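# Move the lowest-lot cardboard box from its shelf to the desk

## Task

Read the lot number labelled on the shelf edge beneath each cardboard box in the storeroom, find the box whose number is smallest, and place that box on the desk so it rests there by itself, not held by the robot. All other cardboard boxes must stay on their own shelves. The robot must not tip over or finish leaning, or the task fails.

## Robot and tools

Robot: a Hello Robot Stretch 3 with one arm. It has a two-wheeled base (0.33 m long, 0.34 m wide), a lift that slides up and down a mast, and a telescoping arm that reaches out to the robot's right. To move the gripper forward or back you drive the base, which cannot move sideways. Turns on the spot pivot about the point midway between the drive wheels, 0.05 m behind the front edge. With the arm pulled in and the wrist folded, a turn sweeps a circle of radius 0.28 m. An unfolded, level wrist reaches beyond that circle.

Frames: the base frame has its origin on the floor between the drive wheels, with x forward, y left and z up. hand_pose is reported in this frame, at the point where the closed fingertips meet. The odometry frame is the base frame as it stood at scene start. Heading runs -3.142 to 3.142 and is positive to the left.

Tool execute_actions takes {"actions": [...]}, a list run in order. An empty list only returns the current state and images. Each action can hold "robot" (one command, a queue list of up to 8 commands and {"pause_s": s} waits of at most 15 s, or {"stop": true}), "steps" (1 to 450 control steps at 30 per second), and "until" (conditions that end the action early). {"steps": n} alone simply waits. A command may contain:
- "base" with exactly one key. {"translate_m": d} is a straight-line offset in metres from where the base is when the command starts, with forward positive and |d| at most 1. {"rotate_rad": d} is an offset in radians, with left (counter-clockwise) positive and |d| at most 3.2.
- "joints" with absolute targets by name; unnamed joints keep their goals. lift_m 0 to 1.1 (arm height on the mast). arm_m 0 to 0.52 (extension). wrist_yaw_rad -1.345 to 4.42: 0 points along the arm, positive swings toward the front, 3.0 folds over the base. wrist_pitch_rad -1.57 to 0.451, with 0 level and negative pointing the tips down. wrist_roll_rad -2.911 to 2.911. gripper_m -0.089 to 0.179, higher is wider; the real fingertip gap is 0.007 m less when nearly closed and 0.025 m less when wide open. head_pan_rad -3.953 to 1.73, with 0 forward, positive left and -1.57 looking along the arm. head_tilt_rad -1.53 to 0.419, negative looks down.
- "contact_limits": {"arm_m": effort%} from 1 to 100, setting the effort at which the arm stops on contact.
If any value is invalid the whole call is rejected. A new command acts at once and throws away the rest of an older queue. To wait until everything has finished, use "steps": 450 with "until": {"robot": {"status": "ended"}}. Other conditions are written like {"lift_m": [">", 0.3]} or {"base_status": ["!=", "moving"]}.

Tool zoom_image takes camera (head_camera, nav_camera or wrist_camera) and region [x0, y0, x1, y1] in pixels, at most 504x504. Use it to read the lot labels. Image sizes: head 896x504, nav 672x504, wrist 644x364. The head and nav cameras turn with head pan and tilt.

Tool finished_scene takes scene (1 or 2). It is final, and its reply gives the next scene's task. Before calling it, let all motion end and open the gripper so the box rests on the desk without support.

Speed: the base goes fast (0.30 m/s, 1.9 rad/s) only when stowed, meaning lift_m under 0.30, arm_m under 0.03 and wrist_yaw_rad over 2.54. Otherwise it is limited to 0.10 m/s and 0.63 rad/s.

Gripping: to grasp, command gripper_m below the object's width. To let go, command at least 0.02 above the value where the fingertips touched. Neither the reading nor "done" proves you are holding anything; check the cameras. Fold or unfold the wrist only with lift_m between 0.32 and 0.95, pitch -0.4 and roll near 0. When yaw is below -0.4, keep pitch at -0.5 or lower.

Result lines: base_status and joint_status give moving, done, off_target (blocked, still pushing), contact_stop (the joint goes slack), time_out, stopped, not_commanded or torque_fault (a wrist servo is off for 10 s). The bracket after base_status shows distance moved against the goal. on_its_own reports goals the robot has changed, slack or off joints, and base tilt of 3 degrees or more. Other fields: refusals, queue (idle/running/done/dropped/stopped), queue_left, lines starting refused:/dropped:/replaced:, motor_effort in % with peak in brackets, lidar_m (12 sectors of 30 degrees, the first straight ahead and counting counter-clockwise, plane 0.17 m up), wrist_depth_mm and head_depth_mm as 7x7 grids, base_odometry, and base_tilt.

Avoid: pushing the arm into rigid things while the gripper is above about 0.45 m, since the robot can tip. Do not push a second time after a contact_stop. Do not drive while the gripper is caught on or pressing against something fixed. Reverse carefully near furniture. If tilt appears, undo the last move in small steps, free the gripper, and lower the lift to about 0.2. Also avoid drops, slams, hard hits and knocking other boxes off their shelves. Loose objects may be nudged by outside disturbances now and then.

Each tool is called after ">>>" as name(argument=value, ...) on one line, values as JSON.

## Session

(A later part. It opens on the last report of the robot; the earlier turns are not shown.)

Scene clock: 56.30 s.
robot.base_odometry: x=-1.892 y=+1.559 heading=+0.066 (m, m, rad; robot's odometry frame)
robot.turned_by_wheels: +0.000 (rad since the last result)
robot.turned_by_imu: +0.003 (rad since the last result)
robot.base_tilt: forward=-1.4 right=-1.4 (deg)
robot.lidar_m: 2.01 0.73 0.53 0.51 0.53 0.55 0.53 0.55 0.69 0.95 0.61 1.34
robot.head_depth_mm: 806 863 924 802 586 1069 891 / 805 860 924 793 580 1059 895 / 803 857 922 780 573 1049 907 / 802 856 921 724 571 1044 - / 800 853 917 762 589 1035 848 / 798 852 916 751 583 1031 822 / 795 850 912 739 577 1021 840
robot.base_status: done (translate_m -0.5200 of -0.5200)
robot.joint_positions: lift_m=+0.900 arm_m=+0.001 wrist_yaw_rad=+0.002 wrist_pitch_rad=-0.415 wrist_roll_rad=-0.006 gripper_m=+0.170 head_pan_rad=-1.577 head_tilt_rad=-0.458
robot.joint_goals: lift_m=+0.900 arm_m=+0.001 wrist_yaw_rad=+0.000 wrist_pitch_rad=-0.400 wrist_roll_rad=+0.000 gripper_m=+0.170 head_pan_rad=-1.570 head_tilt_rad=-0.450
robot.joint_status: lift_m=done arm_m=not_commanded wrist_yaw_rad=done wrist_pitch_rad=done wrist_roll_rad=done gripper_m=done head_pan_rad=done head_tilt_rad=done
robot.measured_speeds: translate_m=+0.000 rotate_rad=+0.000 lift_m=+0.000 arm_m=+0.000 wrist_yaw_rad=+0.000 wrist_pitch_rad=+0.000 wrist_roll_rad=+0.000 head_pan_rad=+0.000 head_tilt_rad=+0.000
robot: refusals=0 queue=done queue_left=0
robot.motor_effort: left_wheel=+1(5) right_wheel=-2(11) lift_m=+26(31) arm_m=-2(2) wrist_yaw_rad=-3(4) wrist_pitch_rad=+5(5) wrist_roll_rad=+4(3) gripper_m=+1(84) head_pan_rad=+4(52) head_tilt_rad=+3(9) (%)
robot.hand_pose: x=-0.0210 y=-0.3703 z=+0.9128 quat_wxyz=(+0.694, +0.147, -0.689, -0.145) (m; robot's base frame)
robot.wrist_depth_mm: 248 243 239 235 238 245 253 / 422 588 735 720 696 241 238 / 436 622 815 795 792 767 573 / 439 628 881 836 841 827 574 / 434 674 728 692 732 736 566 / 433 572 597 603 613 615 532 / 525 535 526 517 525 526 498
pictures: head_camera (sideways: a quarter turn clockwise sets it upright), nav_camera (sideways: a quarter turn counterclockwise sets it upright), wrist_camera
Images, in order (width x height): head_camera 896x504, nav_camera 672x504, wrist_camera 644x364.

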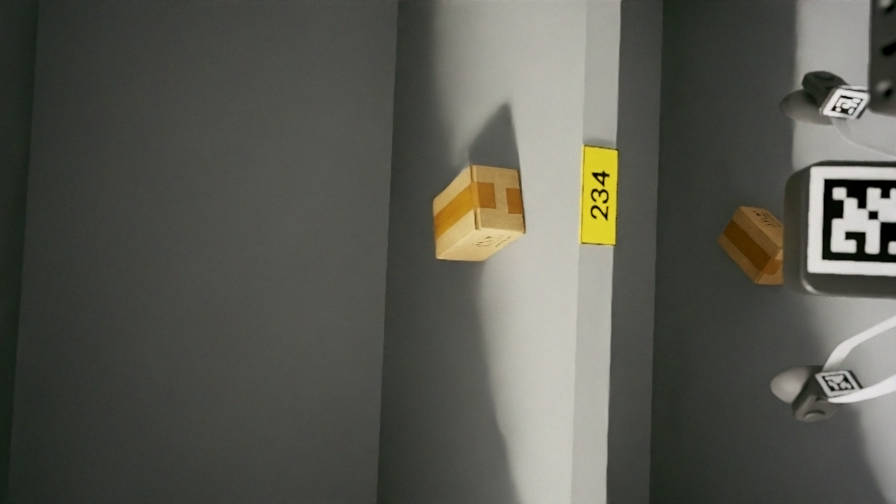

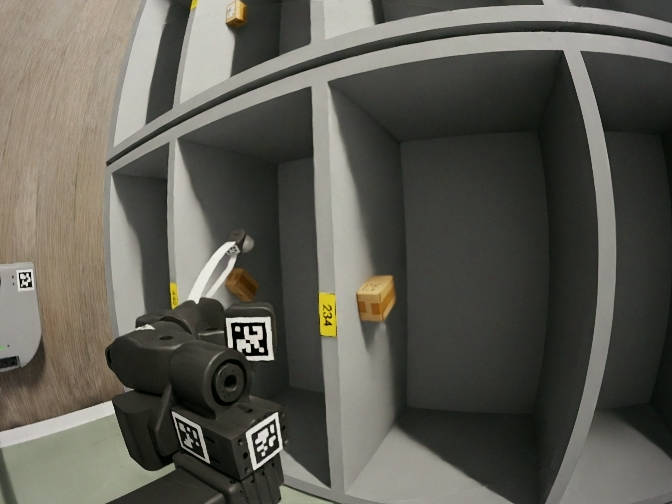

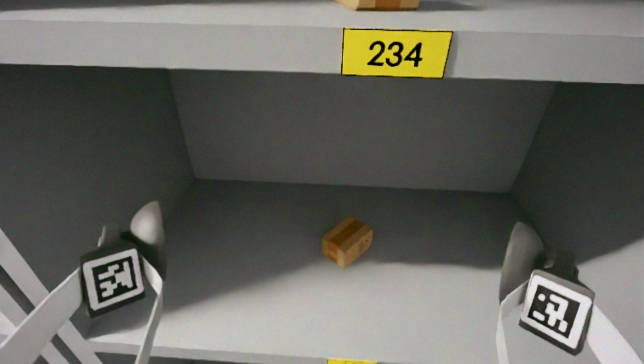

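>>> execute_actions(actions=[{"robot":{"base":{"translate_m":-0.13},"joints":{"wrist_yaw_rad":0.27,"wrist_pitch_rad":-0.3,"lift_m":0.985,"arm_m":0.18,"gripper_m":0.14}},"steps":450,"until":{"robot":{"status":"ended"}}}])

Scene clock: 59.37 s.
robot.base_odometry: x=-2.022 y=+1.550 heading=+0.066 (m, m, rad; robot's odometry frame)
robot.turned_by_wheels: +0.000 (rad since the last result)
robot.turned_by_imu: +0.001 (rad since the last result)
robot.base_tilt: forward=-1.4 right=-1.7 (deg)
robot.lidar_m: 2.01 0.73 0.53 0.51 0.53 0.42 0.40 0.42 0.57 0.95 0.69 0.70
robot.head_depth_mm: 807 860 927 - - 990 868 / 803 859 923 - - 1062 862 / 805 858 922 - - 1022 856 / 802 857 919 901 - 1009 853 / 801 855 916 650 614 1035 850 / 801 853 917 727 571 1029 842 / 795 850 914 741 577 1020 839
robot.base_status: done (translate_m -0.1300 of -0.1300)
robot.joint_positions: lift_m=+0.985 arm_m=+0.180 wrist_yaw_rad=+0.269 wrist_pitch_rad=-0.323 wrist_roll_rad=-0.006 gripper_m=+0.140 head_pan_rad=-1.577 head_tilt_rad=-0.458
robot.joint_goals: lift_m=+0.985 arm_m=+0.180 wrist_yaw_rad=+0.270 wrist_pitch_rad=-0.300 wrist_roll_rad=+0.000 gripper_m=+0.140 head_pan_rad=-1.570 head_tilt_rad=-0.450
robot.joint_status: lift_m=done arm_m=done wrist_yaw_rad=done wrist_pitch_rad=done wrist_roll_rad=done gripper_m=done head_pan_rad=done head_tilt_rad=done
robot.measured_speeds: translate_m=+0.000 rotate_rad=+0.000 lift_m=+0.000 arm_m=+0.000 wrist_yaw_rad=+0.000 wrist_pitch_rad=+0.000 wrist_roll_rad=+0.000 head_pan_rad=+0.000 head_tilt_rad=+0.000
robot: refusals=0 queue=done queue_left=0
robot.motor_effort: left_wheel=+2(3) right_wheel=-2(8) lift_m=+26(28) arm_m=+2(4) wrist_yaw_rad=+1(3) wrist_pitch_rad=+7(8) wrist_roll_rad=+4(4) gripper_m=+0(81) head_pan_rad=+3(4) head_tilt_rad=+4(3) (%)
robot.hand_pose: x=+0.0410 y=-0.5514 z=+1.0191 quat_wxyz=(+0.709, +0.206, -0.674, -0.019) (m; robot's base frame)
robot.wrist_depth_mm: 428 543 549 517 466 437 401 / 437 544 572 537 502 463 427 / 368 370 381 240 386 396 406 / 267 264 271 197 276 279 286 / 207 219 212 209 216 226 220 / 182 - 172 175 175 - 178 / 472 174 151 147 148 145 149
pictures: head_camera (sideways: a quarter turn clockwise sets it upright), nav_camera (sideways: a quarter turn counterclockwise sets it upright), wrist_camera
Images, in order (width x height): head_camera 896x504, nav_camera 672x504, wrist_camera 644x364.

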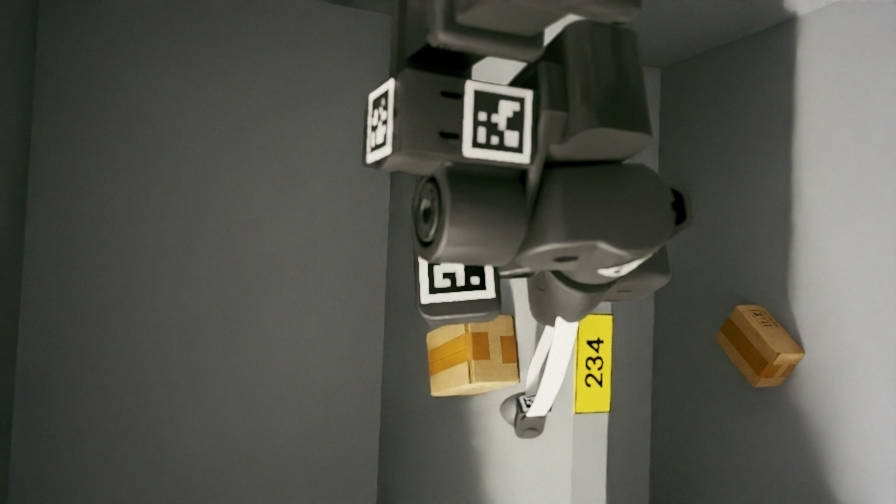

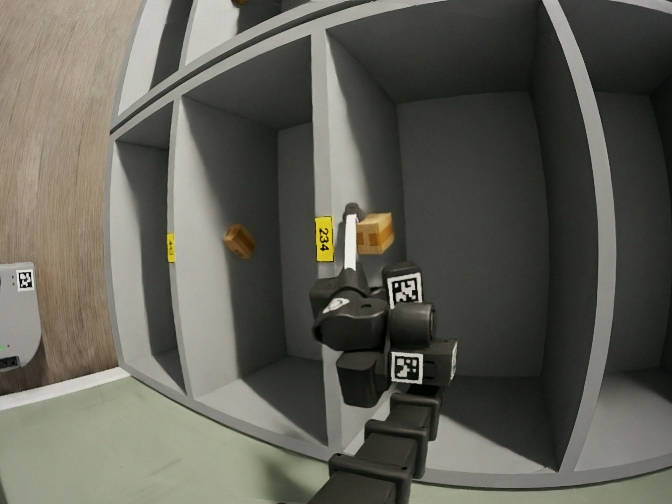

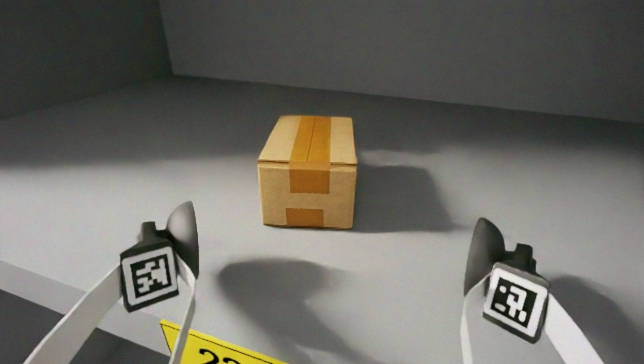

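>>> execute_actions(actions=[{"robot":[{"base":{"translate_m":0.015},"joints":{"lift_m":0.979}},{"base":{"translate_m":0.022},"joints":{"arm_m":0.262}}],"steps":450,"until":{"robot":{"status":"ended"}}}])

Scene clock: 62.57 s.
robot.base_odometry: x=-1.985 y=+1.553 heading=+0.066 (m, m, rad; robot's odometry frame)
robot.turned_by_wheels: +0.000 (rad since the last result)
robot.turned_by_imu: +0.001 (rad since the last result)
robot.base_tilt: forward=-1.5 right=-1.6 (deg)
robot.lidar_m: 2.02 0.73 0.53 0.51 0.53 0.46 0.44 0.46 0.62 0.95 0.67 0.71
robot.head_depth_mm: 806 861 925 - 559 1035 869 / 803 859 914 - 558 1061 862 / 804 857 911 - 556 1051 857 / 800 855 918 - 556 1044 852 / 801 856 915 658 562 1032 847 / 799 854 917 793 582 1030 844 / 797 852 914 741 578 1023 838
robot.base_status: done (translate_m +0.0220 of +0.0220)
robot.joint_positions: lift_m=+0.979 arm_m=+0.262 wrist_yaw_rad=+0.269 wrist_pitch_rad=-0.323 wrist_roll_rad=-0.006 gripper_m=+0.140 head_pan_rad=-1.577 head_tilt_rad=-0.458
robot.joint_goals: lift_m=+0.979 arm_m=+0.262 wrist_yaw_rad=+0.270 wrist_pitch_rad=-0.300 wrist_roll_rad=+0.000 gripper_m=+0.140 head_pan_rad=-1.570 head_tilt_rad=-0.450
robot.joint_status: lift_m=done arm_m=done wrist_yaw_rad=done wrist_pitch_rad=done wrist_roll_rad=done gripper_m=done head_pan_rad=done head_tilt_rad=done
robot.measured_speeds: translate_m=+0.000 rotate_rad=+0.000 lift_m=+0.000 arm_m=+0.000 wrist_yaw_rad=+0.000 wrist_pitch_rad=+0.000 wrist_roll_rad=+0.000 head_pan_rad=+0.000 head_tilt_rad=+0.000
robot: refusals=0 queue=done queue_left=0
robot.motor_effort: left_wheel=+2(4) right_wheel=-3(6) lift_m=+11(23) arm_m=+4(3) wrist_yaw_rad=+2(2) wrist_pitch_rad=+7(8) wrist_roll_rad=+4(4) gripper_m=+0(0) head_pan_rad=+4(4) head_tilt_rad=+3(4) (%)
robot.hand_pose: x=+0.0411 y=-0.6334 z=+1.0141 quat_wxyz=(+0.709, +0.206, -0.674, -0.019) (m; robot's base frame)
robot.wrist_depth_mm: 397 490 474 427 396 366 338 / 406 500 503 467 421 388 360 / 351 359 361 368 376 376 364 / 254 255 261 160 265 269 273 / 199 210 190 125 199 216 211 / 165 - 154 113 157 - 171 / - 140 136 129 137 139 143
pictures: head_camera (sideways: a quarter turn clockwise sets it upright), nav_camera (sideways: a quarter turn counterclockwise sets it upright), wrist_camera
Images, in order (width x height): head_camera 896x504, nav_camera 672x504, wrist_camera 644x364.

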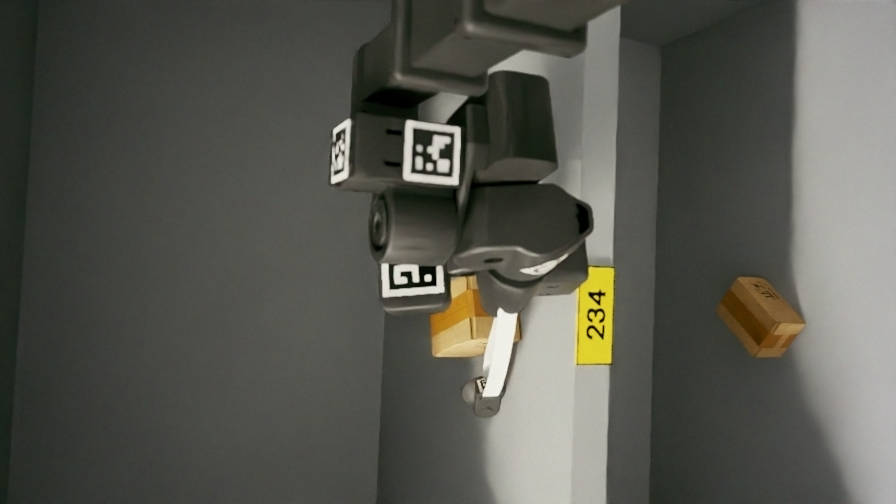

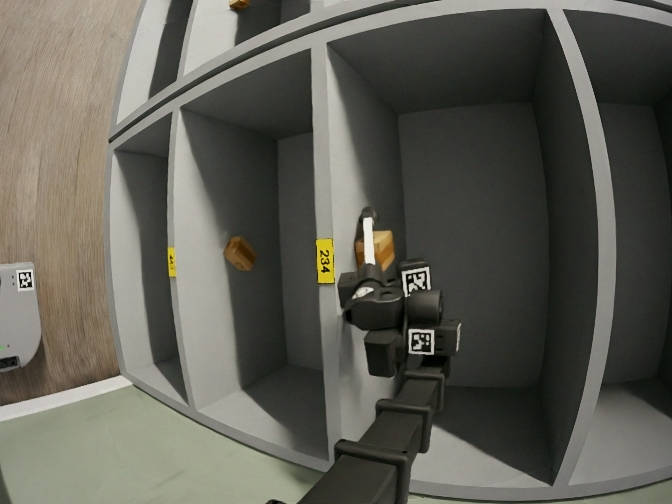

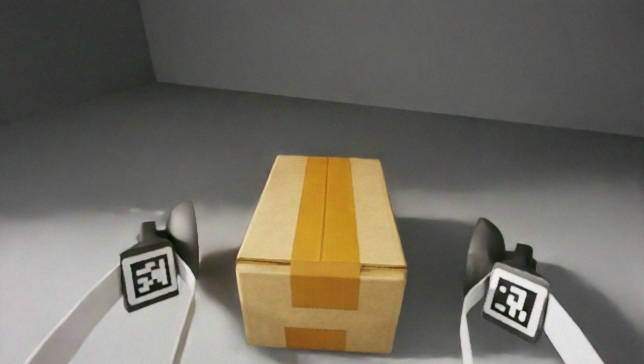

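>>> execute_actions(actions=[{"robot":[{"joints":{"gripper_m":0.028}},{"joints":{"lift_m":1.01}}],"steps":450,"until":{"robot":{"status":"ended"}}}])

Scene clock: 65.07 s.
robot.base_odometry: x=-1.985 y=+1.553 heading=+0.066 (m, m, rad; robot's odometry frame)
robot.turned_by_wheels: +0.000 (rad since the last result)
robot.turned_by_imu: +0.001 (rad since the last result)
robot.base_tilt: forward=-1.3 right=-1.7 (deg)
robot.lidar_m: 2.01 0.73 0.53 0.51 0.53 0.46 0.44 0.46 0.62 0.95 0.67 0.71
robot.head_depth_mm: 807 864 903 - 586 1031 869 / 803 858 900 - 580 1062 863 / 802 859 892 - 572 1052 855 / 801 856 903 - 556 1046 852 / 798 855 913 643 565 1040 846 / 799 854 916 728 582 1031 843 / 796 851 914 740 577 1021 837
robot.base_status: done (translate_m +0.0220 of +0.0220)
robot.joint_positions: lift_m=+1.009 arm_m=+0.262 wrist_yaw_rad=+0.269 wrist_pitch_rad=-0.327 wrist_roll_rad=-0.006 gripper_m=+0.032 head_pan_rad=-1.577 head_tilt_rad=-0.458
robot.joint_goals: lift_m=+1.010 arm_m=+0.262 wrist_yaw_rad=+0.270 wrist_pitch_rad=-0.300 wrist_roll_rad=+0.000 gripper_m=+0.031 head_pan_rad=-1.570 head_tilt_rad=-0.450
robot.joint_status: lift_m=done arm_m=done wrist_yaw_rad=done wrist_pitch_rad=done wrist_roll_rad=done gripper_m=done head_pan_rad=done head_tilt_rad=done
robot.measured_speeds: translate_m=+0.000 rotate_rad=+0.000 lift_m=+0.000 arm_m=+0.000 wrist_yaw_rad=+0.000 wrist_pitch_rad=+0.000 wrist_roll_rad=+0.000 head_pan_rad=+0.000 head_tilt_rad=+0.000
robot: refusals=0 queue=done queue_left=0
robot.motor_effort: left_wheel=+1(2) right_wheel=-2(2) lift_m=+26(28) arm_m=+3(4) wrist_yaw_rad=+2(1) wrist_pitch_rad=+9(9) wrist_roll_rad=+4(4) gripper_m=-19(92) head_pan_rad=+3(4) head_tilt_rad=+3(4) (%)
robot.hand_pose: x=+0.0409 y=-0.6330 z=+1.0431 quat_wxyz=(+0.709, +0.208, -0.673, -0.020) (m; robot's base frame)
robot.wrist_depth_mm: 397 492 475 430 392 362 340 / 409 525 509 459 422 389 363 / 399 438 439 440 442 412 387 / 310 311 301 161 324 326 332 / 243 247 246 124 133 257 258 / 200 201 190 125 132 208 209 / 169 172 171 164 174 175 177
pictures: head_camera (sideways: a quarter turn clockwise sets it upright), nav_camera (sideways: a quarter turn counterclockwise sets it upright), wrist_camera
Images, in order (width x height): head_camera 896x504, nav_camera 672x504, wrist_camera 644x364.

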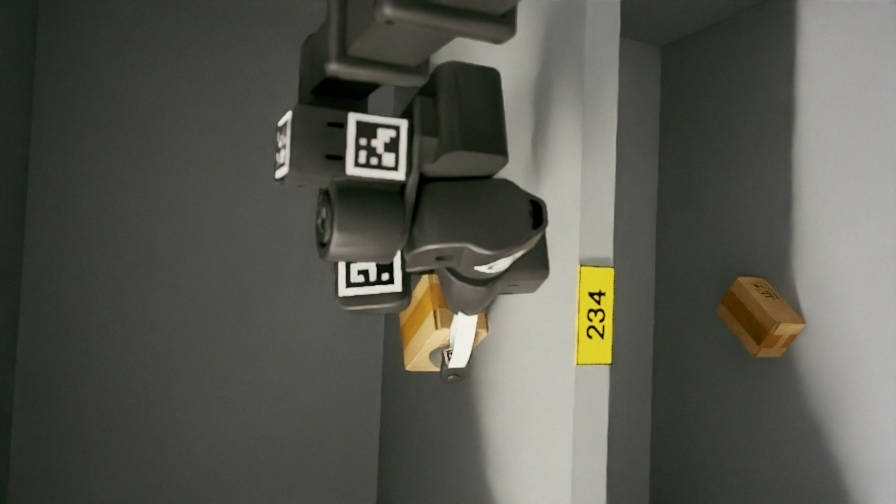

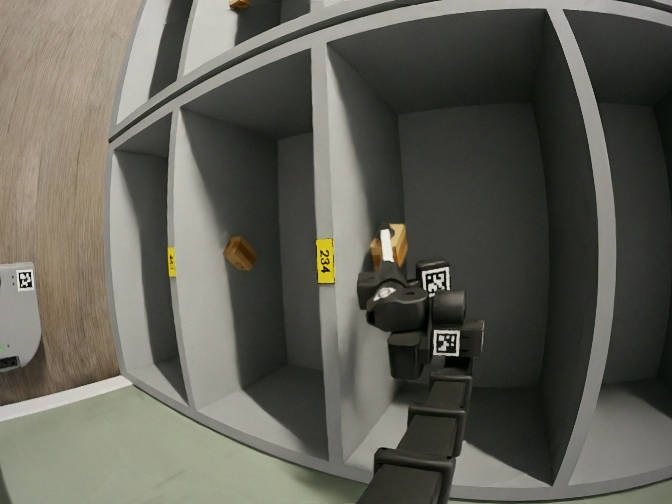

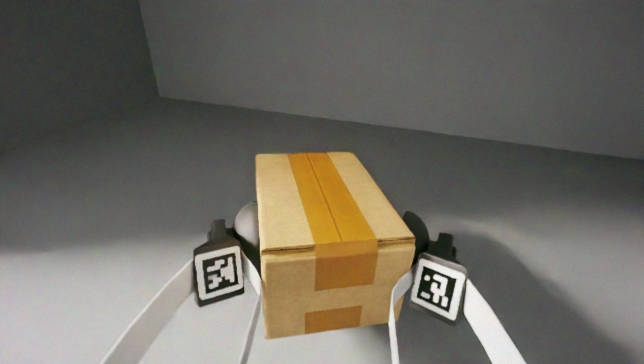

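>>> execute_actions(actions=[{"robot":{"joints":{"arm_m":0.0,"head_pan_rad":-0.3,"head_tilt_rad":-0.9}},"steps":450,"until":{"robot":{"arm_m":["<",0.04]}}},{"robot":{"base":{"translate_m":0.8},"joints":{"lift_m":0.285,"wrist_pitch_rad":-0.4}},"steps":450,"until":{"robot":{"lift_m":["<",0.93]}}},{"robot":{"joints":{"wrist_yaw_rad":2.62}},"steps":450,"until":{"robot":{"lift_m":["<",0.3]}}},{"robot":{"base":{"translate_m":1.0}},"steps":450,"until":{"robot":{"status":"ended"}}}])

Scene clock: 79.13 s.
robot.base_odometry: x=-0.344 y=+1.661 heading=+0.066 (m, m, rad; robot's odometry frame)
robot.turned_by_wheels: +0.000 (rad since the last result)
robot.turned_by_imu: +0.004 (rad since the last result)
robot.base_tilt: forward=-1.5 right=-1.6 (deg)
robot.lidar_m: 2.04 0.74 0.54 0.52 0.54 0.73 2.00 1.20 0.52 0.60 0.97 0.84
robot.head_depth_mm: 777 837 960 1024 1361 1243 1138 / 1639 1453 1064 1181 1372 1281 1165 / 1596 1486 1819 1630 1450 1299 1160 / 1568 1805 1927 1705 1469 1293 1155 / 2513 2483 2013 1695 1462 1285 1148 / 2446 2436 1996 1685 1450 1276 1143 / 2363 2426 1976 1672 1444 1274 1139
robot.base_status: done (translate_m +1.0000 of +1.0000)
robot.joint_positions: lift_m=+0.285 arm_m=+0.001 wrist_yaw_rad=+2.619 wrist_pitch_rad=-0.427 wrist_roll_rad=-0.006 gripper_m=+0.032 head_pan_rad=-0.307 head_tilt_rad=-0.890
robot.joint_goals: lift_m=+0.285 arm_m=+0.000 wrist_yaw_rad=+2.620 wrist_pitch_rad=-0.400 wrist_roll_rad=+0.000 gripper_m=+0.031 head_pan_rad=-0.300 head_tilt_rad=-0.900
robot.joint_status: lift_m=done arm_m=done wrist_yaw_rad=done wrist_pitch_rad=done wrist_roll_rad=done gripper_m=done head_pan_rad=done head_tilt_rad=done
robot.measured_speeds: translate_m=+0.000 rotate_rad=+0.000 lift_m=+0.000 arm_m=+0.000 wrist_yaw_rad=+0.000 wrist_pitch_rad=+0.000 wrist_roll_rad=+0.000 head_pan_rad=+0.000 head_tilt_rad=+0.000
robot: refusals=0 queue=done queue_left=0
robot.motor_effort: left_wheel=+2(8) right_wheel=-2(6) lift_m=+11(25) arm_m=-5(5) wrist_yaw_rad=+1(6) wrist_pitch_rad=+9(9) wrist_roll_rad=+4(4) gripper_m=-19(19) head_pan_rad=+4(52) head_tilt_rad=-4(23) (%)
robot.hand_pose: x=+0.0903 y=+0.0475 z=+0.2961 quat_wxyz=(+0.324, +0.704, -0.033, +0.631) (m; robot's base frame)
robot.wrist_depth_mm: 430 477 535 593 679 818 - / 466 516 569 656 782 960 - / 489 557 629 717 851 953 956 / 540 584 648 161 718 738 737 / 567 580 586 123 133 597 593 / - 503 - 125 132 510 503 / - - - 409 432 434 432
pictures: head_camera (sideways: a quarter turn clockwise sets it upright), nav_camera (sideways: a quarter turn counterclockwise sets it upright), wrist_camera
Images, in order (width x height): head_camera 896x504, nav_camera 672x504, wrist_camera 644x364.

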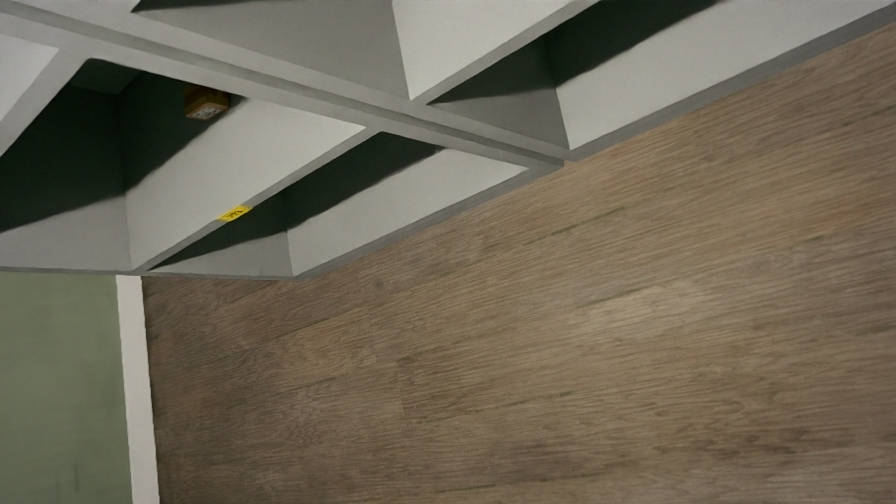

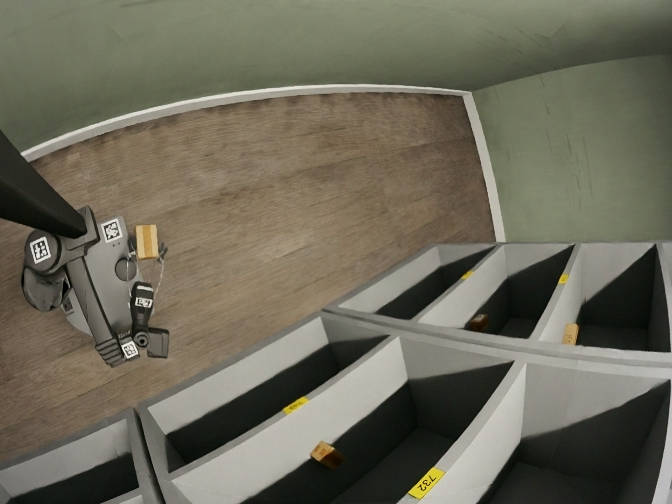

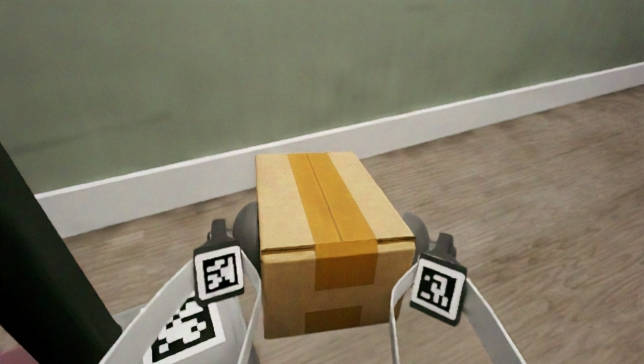

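>>> execute_actions(actions=[{"robot":{"base":{"translate_m":1.0},"joints":{"head_pan_rad":0,"head_tilt_rad":-0.7}},"steps":450,"until":{"robot":{"x":[">=",0.25]}}},{"robot":{"base":{"translate_m":1.0}},"steps":450,"until":{"robot":{"x":[">=",0.75]}}},{"robot":[{"base":{"translate_m":0.95}},{"base":{"rotate_rad":-1.58}}],"steps":450,"until":{"robot":{"status":"ended"}}}])

Scene clock: 90.23 s.
robot.base_odometry: x=+1.703 y=+1.796 heading=-1.514 (m, m, rad; robot's odometry frame)
robot.turned_by_wheels: -1.580 (rad since the last result)
robot.turned_by_imu: -1.571 (rad since the last result)
robot.base_tilt: forward=-1.4 right=-1.6 (deg)
robot.lidar_m: 2.46 0.90 0.65 0.63 0.65 0.55 0.53 0.55 0.75 2.04 1.33 0.62
robot.head_depth_mm: 2727 3062 2803 1953 1114 1092 1075 / 2792 3108 2793 2137 1726 1413 1252 / 2811 3125 2765 2106 1717 1439 1241 / 2835 3126 2731 2099 1699 1431 1238 / 2842 3127 2678 2069 1684 1423 1231 / 2782 3091 2653 2040 1680 1408 1225 / 2143 2238 2271 2022 1661 1398 1215
robot.base_status: done (rotate_rad -1.5799 of -1.5800)
robot.joint_positions: lift_m=+0.285 arm_m=+0.001 wrist_yaw_rad=+2.619 wrist_pitch_rad=-0.427 wrist_roll_rad=-0.006 gripper_m=+0.032 head_pan_rad=-0.007 head_tilt_rad=-0.704
robot.joint_goals: lift_m=+0.285 arm_m=+0.000 wrist_yaw_rad=+2.620 wrist_pitch_rad=-0.400 wrist_roll_rad=+0.000 gripper_m=+0.031 head_pan_rad=+0.000 head_tilt_rad=-0.700
robot.joint_status: lift_m=done arm_m=done wrist_yaw_rad=done wrist_pitch_rad=done wrist_roll_rad=done gripper_m=done head_pan_rad=done head_tilt_rad=done
robot.measured_speeds: translate_m=+0.000 rotate_rad=+0.000 lift_m=+0.000 arm_m=+0.000 wrist_yaw_rad=+0.000 wrist_pitch_rad=+0.000 wrist_roll_rad=+0.000 head_pan_rad=+0.000 head_tilt_rad=+0.000
robot: refusals=0 queue=done queue_left=0
robot.motor_effort: left_wheel=+2(8) right_wheel=-3(9) lift_m=+11(11) arm_m=-6(5) wrist_yaw_rad=+1(2) wrist_pitch_rad=+9(9) wrist_roll_rad=+4(3) gripper_m=-19(19) head_pan_rad=+3(30) head_tilt_rad=+2(16) (%)
robot.hand_pose: x=+0.0903 y=+0.0475 z=+0.2961 quat_wxyz=(+0.324, +0.704, -0.033, +0.631) (m; robot's base frame)
robot.wrist_depth_mm: 513 558 630 712 815 1000 - / 544 610 693 805 911 - - / 587 670 753 853 948 947 990 / 638 682 689 161 738 738 740 / 592 584 578 124 133 605 602 / - 517 - 125 131 507 509 / - - - 415 432 438 432
pictures: head_camera (sideways: a quarter turn clockwise sets it upright), nav_camera (sideways: a quarter turn counterclockwise sets it upright), wrist_camera
Images, in order (width x height): head_camera 896x504, nav_camera 672x504, wrist_camera 644x364.

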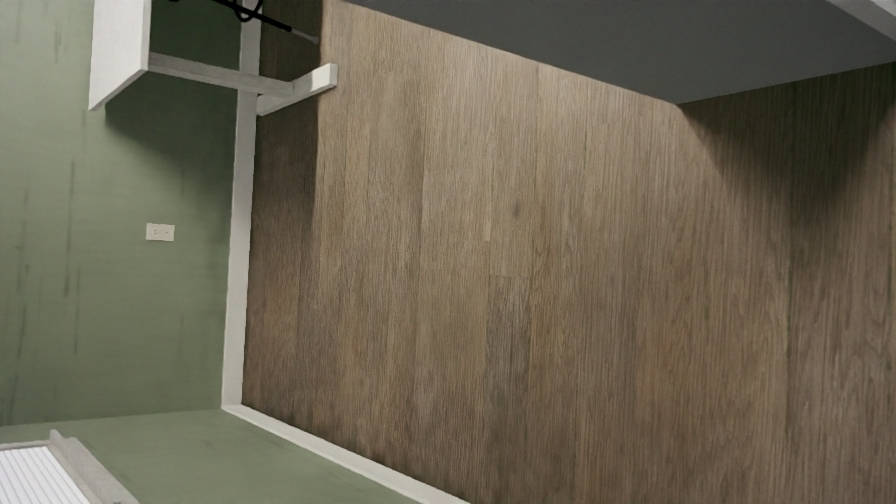

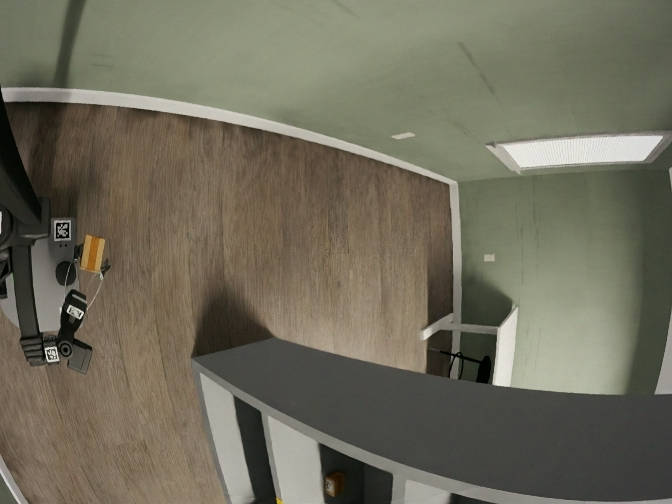

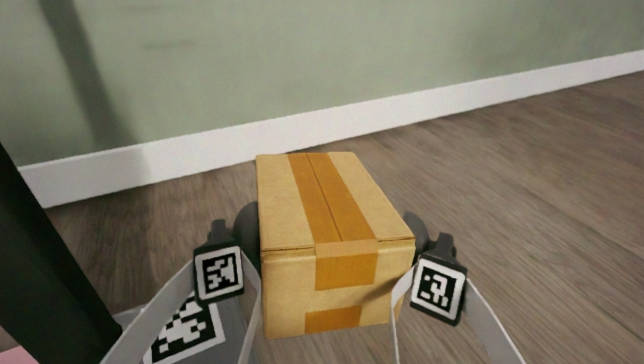

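>>> execute_actions(actions=[{"robot":{"base":{"translate_m":1.0}},"steps":450,"until":{"robot":{"y":["<=",1.25]}}},{"robot":{"base":{"translate_m":1.0}},"steps":450,"until":{"robot":{"y":["<=",0.55]}}},{"robot":{"base":{"translate_m":1.0},"joints":{"head_pan_rad":-1.57,"head_tilt_rad":-0.7}},"steps":450,"until":{"robot":{"y":["<=",-0.1]}}},{"robot":{"base":{"translate_m":0.48},"joints":{"lift_m":0.86}},"steps":450,"until":{"robot":{"lift_m":[">",0.65]}}},{"robot":{"joints":{"wrist_yaw_rad":0.0}},"steps":450,"until":{"robot":{"status":"ended"}}}])

Scene clock: 103.60 s.
robot.base_odometry: x=+1.839 y=-0.584 heading=-1.514 (m, m, rad; robot's odometry frame)
robot.turned_by_wheels: +0.000 (rad since the last result)
robot.turned_by_imu: +0.004 (rad since the last result)
robot.base_tilt: forward=-1.3 right=-1.6 (deg)
robot.lidar_m: 0.85 0.88 0.66 0.63 0.66 0.90 1.53 1.49 2.03 0.99 0.82 0.88
robot.head_depth_mm: 3537 3780 2852 2150 1740 1498 - / 3490 3779 2808 2133 1723 1488 - / 3470 3515 2763 2122 1738 1427 - / 3560 3610 2731 2089 527 - - / 3502 1710 1198 920 1611 1425 1228 / 3571 1682 1183 912 1553 1413 1223 / 2710 1647 1170 902 1579 1334 1213
robot.base_status: done (translate_m +0.4800 of +0.4800)
robot.joint_positions: lift_m=+0.859 arm_m=+0.001 wrist_yaw_rad=+0.002 wrist_pitch_rad=-0.427 wrist_roll_rad=-0.006 gripper_m=+0.032 head_pan_rad=-1.563 head_tilt_rad=-0.704
robot.joint_goals: lift_m=+0.860 arm_m=+0.000 wrist_yaw_rad=+0.000 wrist_pitch_rad=-0.400 wrist_roll_rad=+0.000 gripper_m=+0.031 head_pan_rad=-1.570 head_tilt_rad=-0.700
robot.joint_status: lift_m=done arm_m=done wrist_yaw_rad=done wrist_pitch_rad=done wrist_roll_rad=done gripper_m=done head_pan_rad=done head_tilt_rad=done
robot.measured_speeds: translate_m=+0.000 rotate_rad=+0.000 lift_m=+0.000 arm_m=+0.000 wrist_yaw_rad=+0.000 wrist_pitch_rad=+0.000 wrist_roll_rad=+0.000 head_pan_rad=+0.000 head_tilt_rad=+0.000
robot: refusals=0 queue=done queue_left=0
robot.motor_effort: left_wheel=+2(9) right_wheel=-3(8) lift_m=+26(31) arm_m=-5(6) wrist_yaw_rad=-3(5) wrist_pitch_rad=+9(9) wrist_roll_rad=+4(4) gripper_m=-19(19) head_pan_rad=-4(54) head_tilt_rad=+2(1) (%)
robot.hand_pose: x=-0.0210 y=-0.3692 z=+0.8701 quat_wxyz=(+0.693, +0.151, -0.689, -0.149) (m; robot's base frame)
robot.wrist_depth_mm: 971 - - - - - - / 848 849 868 - - - - / 599 597 603 - - - - / 503 518 484 163 - - - / - 784 - 124 132 - - / - - - 125 132 - - / 982 982 999 985 - - -
pictures: head_camera (sideways: a quarter turn clockwise sets it upright), nav_camera (sideways: a quarter turn counterclockwise sets it upright), wrist_camera
Images, in order (width x height): head_camera 896x504, nav_camera 672x504, wrist_camera 644x364.

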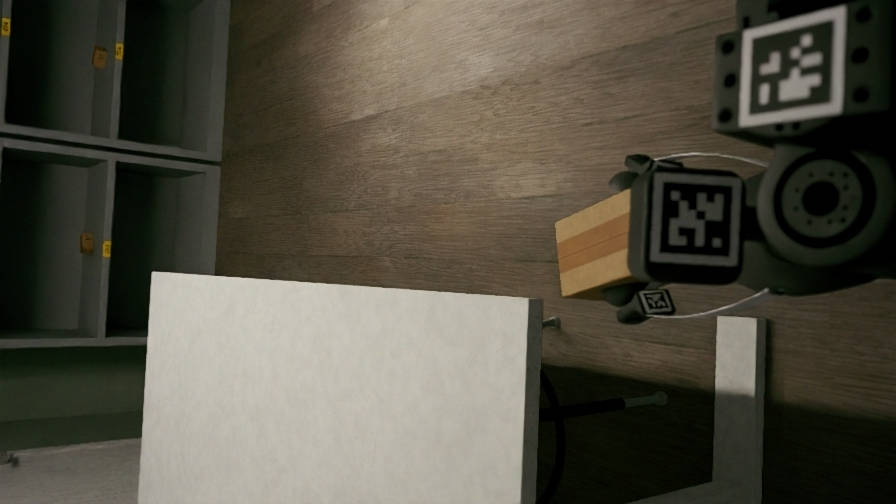

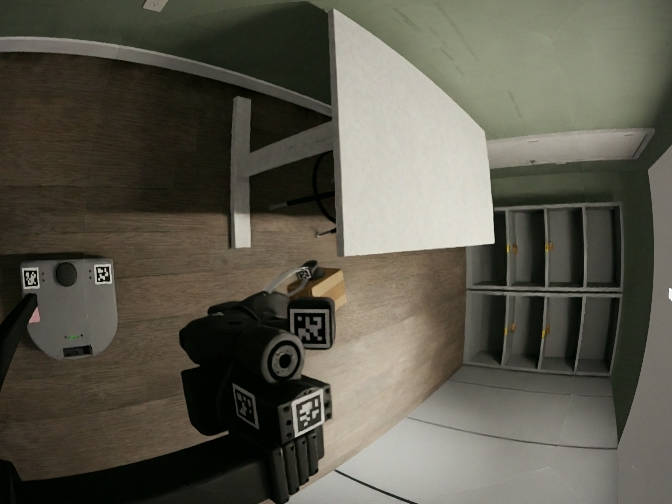

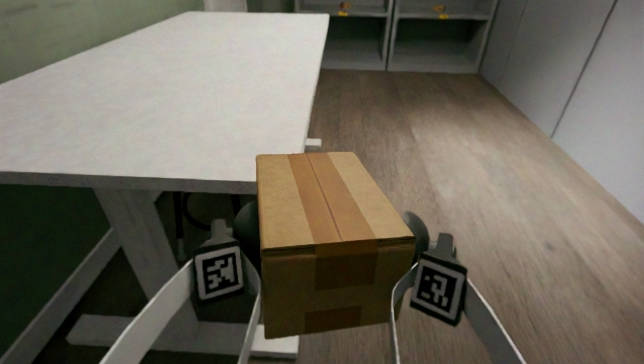

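>>> execute_actions(actions=[{"robot":{"base":{"translate_m":0.3},"joints":{"lift_m":0.77,"arm_m":0.48,"wrist_pitch_rad":-0.3,"head_tilt_rad":-0.6}},"steps":450,"until":{"robot":{"status":"ended"}}}])

Scene clock: 108.30 s.
robot.base_odometry: x=+1.856 y=-0.884 heading=-1.514 (m, m, rad; robot's odometry frame)
robot.turned_by_wheels: +0.000 (rad since the last result)
robot.turned_by_imu: +0.001 (rad since the last result)
robot.base_tilt: forward=-1.4 right=-1.5 (deg)
robot.lidar_m: 0.55 0.57 0.66 0.63 0.66 0.89 1.78 1.80 2.45 0.73 0.79 0.57
robot.head_depth_mm: 3496 3836 3543 2484 1925 1617 - / 3448 3724 3467 2376 - 1516 1286 / 3511 3805 1533 - 871 1549 1274 / 3501 3754 1504 - 861 1540 1267 / 3571 3888 1490 1064 854 1455 1238 / 2590 2405 1468 1053 850 1442 1236 / 1788 1840 1446 1039 843 1511 1248
robot.base_status: done (translate_m +0.3000 of +0.3000)
robot.joint_positions: lift_m=+0.770 arm_m=+0.480 wrist_yaw_rad=+0.001 wrist_pitch_rad=-0.334 wrist_roll_rad=-0.006 gripper_m=+0.032 head_pan_rad=-1.563 head_tilt_rad=-0.606
robot.joint_goals: lift_m=+0.770 arm_m=+0.480 wrist_yaw_rad=+0.000 wrist_pitch_rad=-0.300 wrist_roll_rad=+0.000 gripper_m=+0.031 head_pan_rad=-1.570 head_tilt_rad=-0.600
robot.joint_status: lift_m=done arm_m=done wrist_yaw_rad=done wrist_pitch_rad=done wrist_roll_rad=done gripper_m=done head_pan_rad=done head_tilt_rad=done
robot.measured_speeds: translate_m=+0.000 rotate_rad=+0.000 lift_m=+0.000 arm_m=+0.000 wrist_yaw_rad=+0.000 wrist_pitch_rad=+0.000 wrist_roll_rad=+0.000 head_pan_rad=+0.000 head_tilt_rad=+0.000
robot: refusals=0 queue=done queue_left=0
robot.motor_effort: left_wheel=+1(5) right_wheel=-2(4) lift_m=+12(26) arm_m=+3(2) wrist_yaw_rad=-1(3) wrist_pitch_rad=+11(12) wrist_roll_rad=+4(4) gripper_m=-19(19) head_pan_rad=-4(5) head_tilt_rad=+2(10) (%)
robot.hand_pose: x=-0.0213 y=-0.8586 z=+0.8023 quat_wxyz=(+0.700, +0.119, -0.695, -0.117) (m; robot's base frame)
robot.wrist_depth_mm: 656 970 - - - - - / 646 806 852 854 - - - / 504 505 516 527 526 - - / 363 368 352 162 384 385 - / 288 288 291 124 133 302 - / 235 238 224 125 132 247 248 / 201 202 203 193 207 209 209
pictures: head_camera (sideways: a quarter turn clockwise sets it upright), nav_camera (sideways: a quarter turn counterclockwise sets it upright), wrist_camera
Images, in order (width x height): head_camera 896x504, nav_camera 672x504, wrist_camera 644x364.

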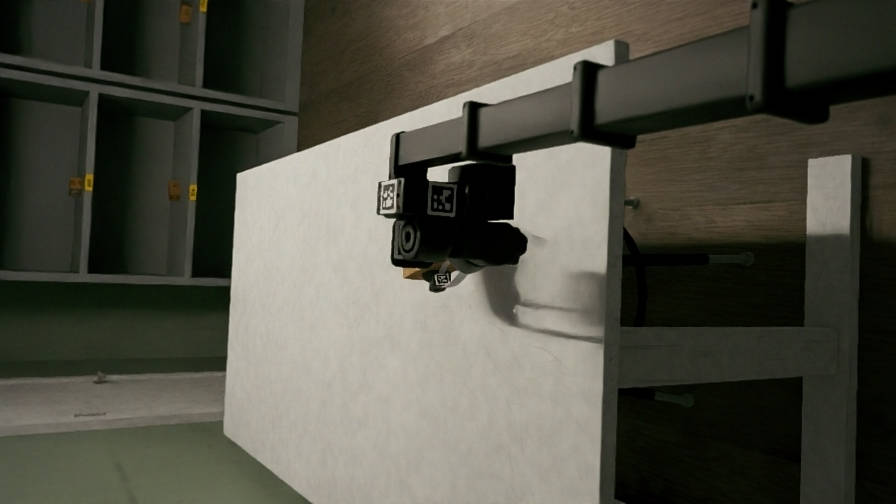

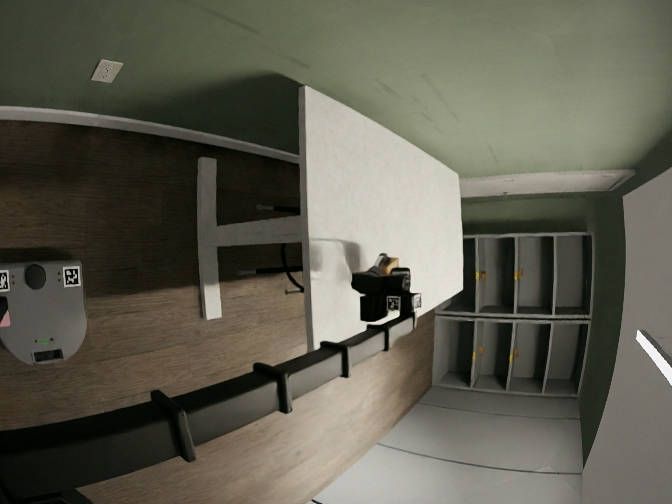

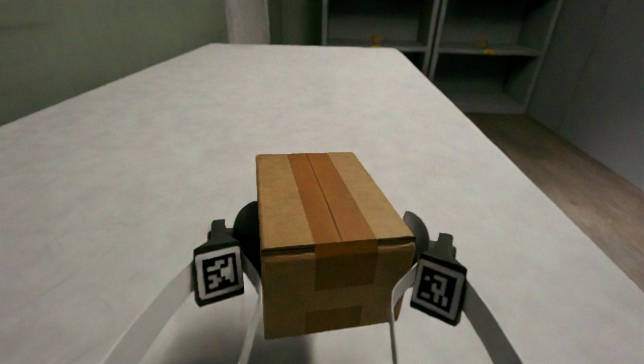

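>>> execute_actions(actions=[{"robot":{"joints":{"lift_m":0.716}},"steps":450,"until":{"robot":{"status":"ended"}}},{"steps":3}])

Scene clock: 109.73 s.
robot.base_odometry: x=+1.856 y=-0.884 heading=-1.514 (m, m, rad; robot's odometry frame)
robot.turned_by_wheels: +0.000 (rad since the last result)
robot.turned_by_imu: +0.000 (rad since the last result)
robot.base_tilt: forward=-1.5 right=-1.5 (deg)
robot.lidar_m: 0.55 0.57 0.66 0.63 0.66 0.90 1.78 1.79 2.45 0.73 0.79 0.57
robot.head_depth_mm: 3519 3809 3530 2478 1916 1574 1357 / 3456 3731 3466 1147 880 - - / 3494 3795 1535 1182 828 1538 1273 / 3462 3703 1505 1167 835 1537 1269 / 3573 3800 1487 1064 857 1449 1243 / 2595 2424 1458 1051 849 1437 1238 / 1796 1856 1437 1041 839 1504 1242
robot.base_status: done (translate_m +0.3000 of +0.3000)
robot.joint_positions: lift_m=+0.716 arm_m=+0.480 wrist_yaw_rad=+0.001 wrist_pitch_rad=-0.334 wrist_roll_rad=-0.006 gripper_m=+0.032 head_pan_rad=-1.563 head_tilt_rad=-0.606
robot.joint_goals: lift_m=+0.716 arm_m=+0.480 wrist_yaw_rad=+0.000 wrist_pitch_rad=-0.300 wrist_roll_rad=+0.000 gripper_m=+0.031 head_pan_rad=-1.570 head_tilt_rad=-0.600
robot.joint_status: lift_m=done arm_m=done wrist_yaw_rad=done wrist_pitch_rad=done wrist_roll_rad=done gripper_m=done head_pan_rad=done head_tilt_rad=done
robot.measured_speeds: translate_m=+0.000 rotate_rad=+0.000 lift_m=+0.000 arm_m=+0.000 wrist_yaw_rad=+0.000 wrist_pitch_rad=+0.000 wrist_roll_rad=+0.000 head_pan_rad=+0.000 head_tilt_rad=+0.000
robot: refusals=0 queue=done queue_left=0
robot.motor_effort: left_wheel=+1(1) right_wheel=-3(3) lift_m=+11(15) arm_m=+4(4) wrist_yaw_rad=-2(1) wrist_pitch_rad=+11(11) wrist_roll_rad=+4(4) gripper_m=-19(19) head_pan_rad=-4(4) head_tilt_rad=+3(3) (%)
robot.hand_pose: x=-0.0213 y=-0.8587 z=+0.7484 quat_wxyz=(+0.700, +0.118, -0.695, -0.117) (m; robot's base frame)
robot.wrist_depth_mm: 649 907 - - - - - / 578 590 597 595 624 - - / 360 361 364 373 378 379 - / 261 262 252 162 271 275 294 / 206 206 208 124 133 214 215 / 169 169 159 125 132 175 176 / 143 145 145 139 147 148 149
pictures: head_camera (sideways: a quarter turn clockwise sets it upright), nav_camera (sideways: a quarter turn counterclockwise sets it upright), wrist_camera
Images, in order (width x height): head_camera 896x504, nav_camera 672x504, wrist_camera 644x364.

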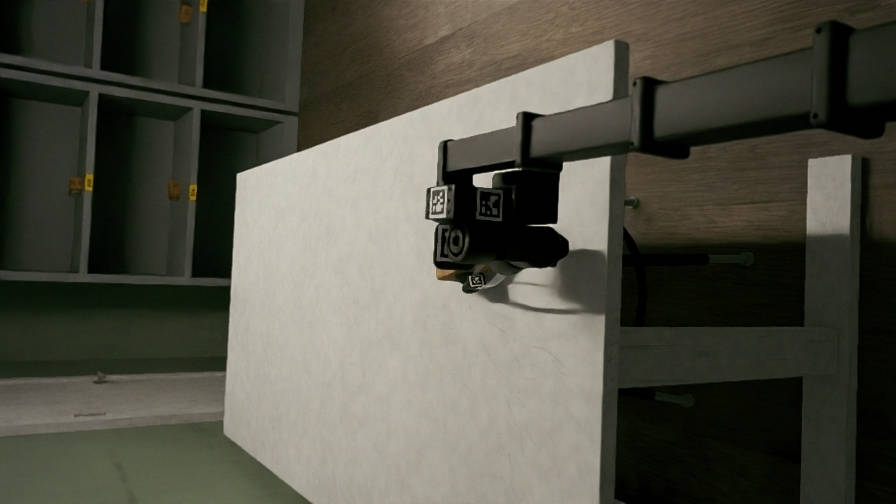

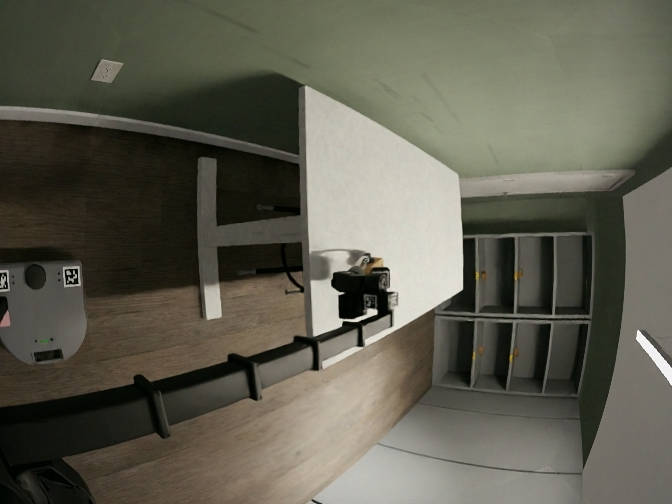

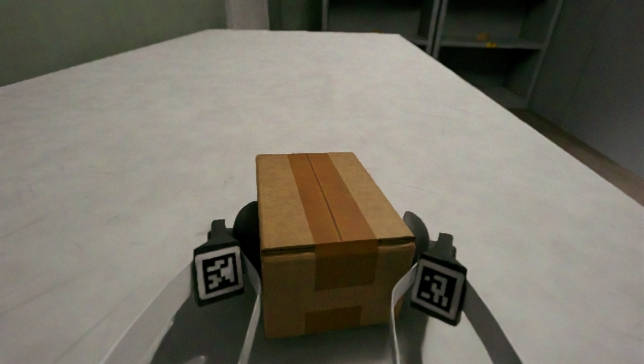

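>>> execute_actions(actions=[{"robot":[{"joints":{"lift_m":0.712}},{"joints":{"gripper_m":0.14}},{"joints":{"lift_m":0.75,"arm_m":0.36}}],"steps":450,"until":{"robot":{"status":"ended"}}}])

Scene clock: 113.93 s.
robot.base_odometry: x=+1.856 y=-0.884 heading=-1.514 (m, m, rad; robot's odometry frame)
robot.turned_by_wheels: +0.000 (rad since the last result)
robot.turned_by_imu: +0.001 (rad since the last result)
robot.base_tilt: forward=-1.4 right=-1.6 (deg)
robot.lidar_m: 0.55 0.57 0.66 0.63 0.66 0.90 1.78 1.80 2.45 0.73 0.79 0.57
robot.head_depth_mm: 3508 3797 3531 2505 1914 1610 - / 3450 3744 3465 1192 909 - 1314 / 3512 3765 1526 1136 - 1550 1278 / 3462 3701 1504 1119 - 1536 1265 / 3582 3834 1485 1067 853 1455 1243 / 2594 2390 1470 1053 848 1436 1237 / 1788 1852 1444 1042 841 1509 1245
robot.base_status: done (translate_m +0.3000 of +0.3000)
robot.joint_positions: lift_m=+0.750 arm_m=+0.360 wrist_yaw_rad=+0.001 wrist_pitch_rad=-0.323 wrist_roll_rad=-0.006 gripper_m=+0.140 head_pan_rad=-1.563 head_tilt_rad=-0.606
robot.joint_goals: lift_m=+0.750 arm_m=+0.360 wrist_yaw_rad=+0.000 wrist_pitch_rad=-0.300 wrist_roll_rad=+0.000 gripper_m=+0.140 head_pan_rad=-1.570 head_tilt_rad=-0.600
robot.joint_status: lift_m=done arm_m=done wrist_yaw_rad=done wrist_pitch_rad=done wrist_roll_rad=done gripper_m=done head_pan_rad=done head_tilt_rad=done
robot.measured_speeds: translate_m=+0.000 rotate_rad=+0.000 lift_m=+0.000 arm_m=+0.000 wrist_yaw_rad=+0.000 wrist_pitch_rad=+0.000 wrist_roll_rad=+0.000 head_pan_rad=+0.000 head_tilt_rad=+0.000
robot: refusals=0 queue=done queue_left=0
robot.motor_effort: left_wheel=+1(1) right_wheel=-2(2) lift_m=+26(27) arm_m=-6(7) wrist_yaw_rad=-1(1) wrist_pitch_rad=+7(11) wrist_roll_rad=+3(3) gripper_m=+1(80) head_pan_rad=-4(4) head_tilt_rad=+3(2) (%)
robot.hand_pose: x=-0.0213 y=-0.7408 z=+0.7840 quat_wxyz=(+0.700, +0.115, -0.695, -0.113) (m; robot's base frame)
robot.wrist_depth_mm: 676 964 - - - - - / 636 762 796 805 840 - - / 466 472 469 485 495 - - / 338 339 345 259 350 353 - / 261 275 268 260 270 284 290 / 214 - 218 219 222 - 224 / - 184 185 185 188 183 189
pictures: head_camera (sideways: a quarter turn clockwise sets it upright), nav_camera (sideways: a quarter turn counterclockwise sets it upright), wrist_camera
Images, in order (width x height): head_camera 896x504, nav_camera 672x504, wrist_camera 644x364.

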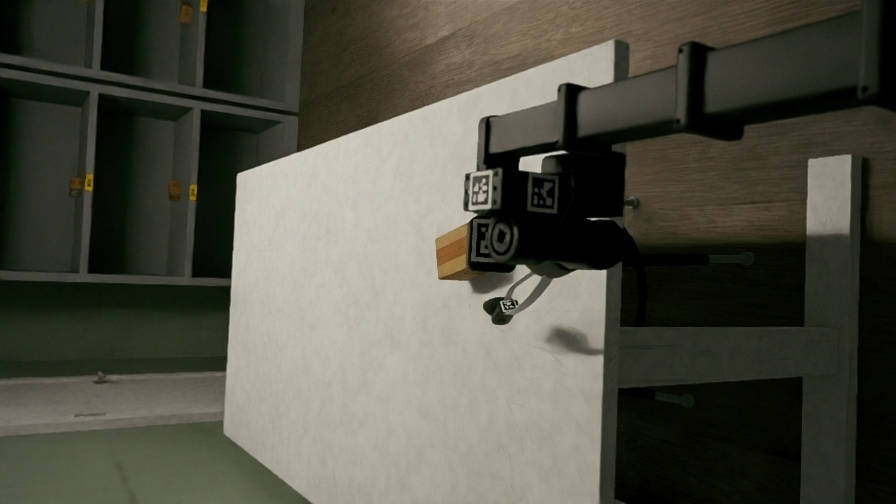

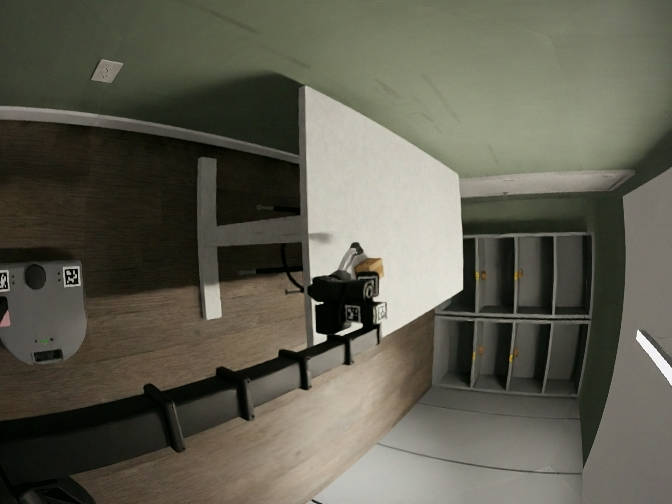

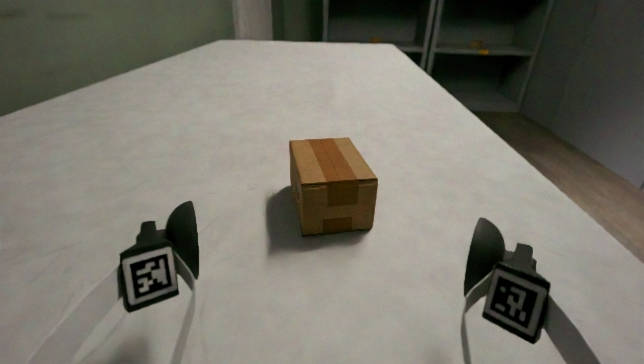

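>>> finished_scene(scene=2)

The scene is finished: the task was done.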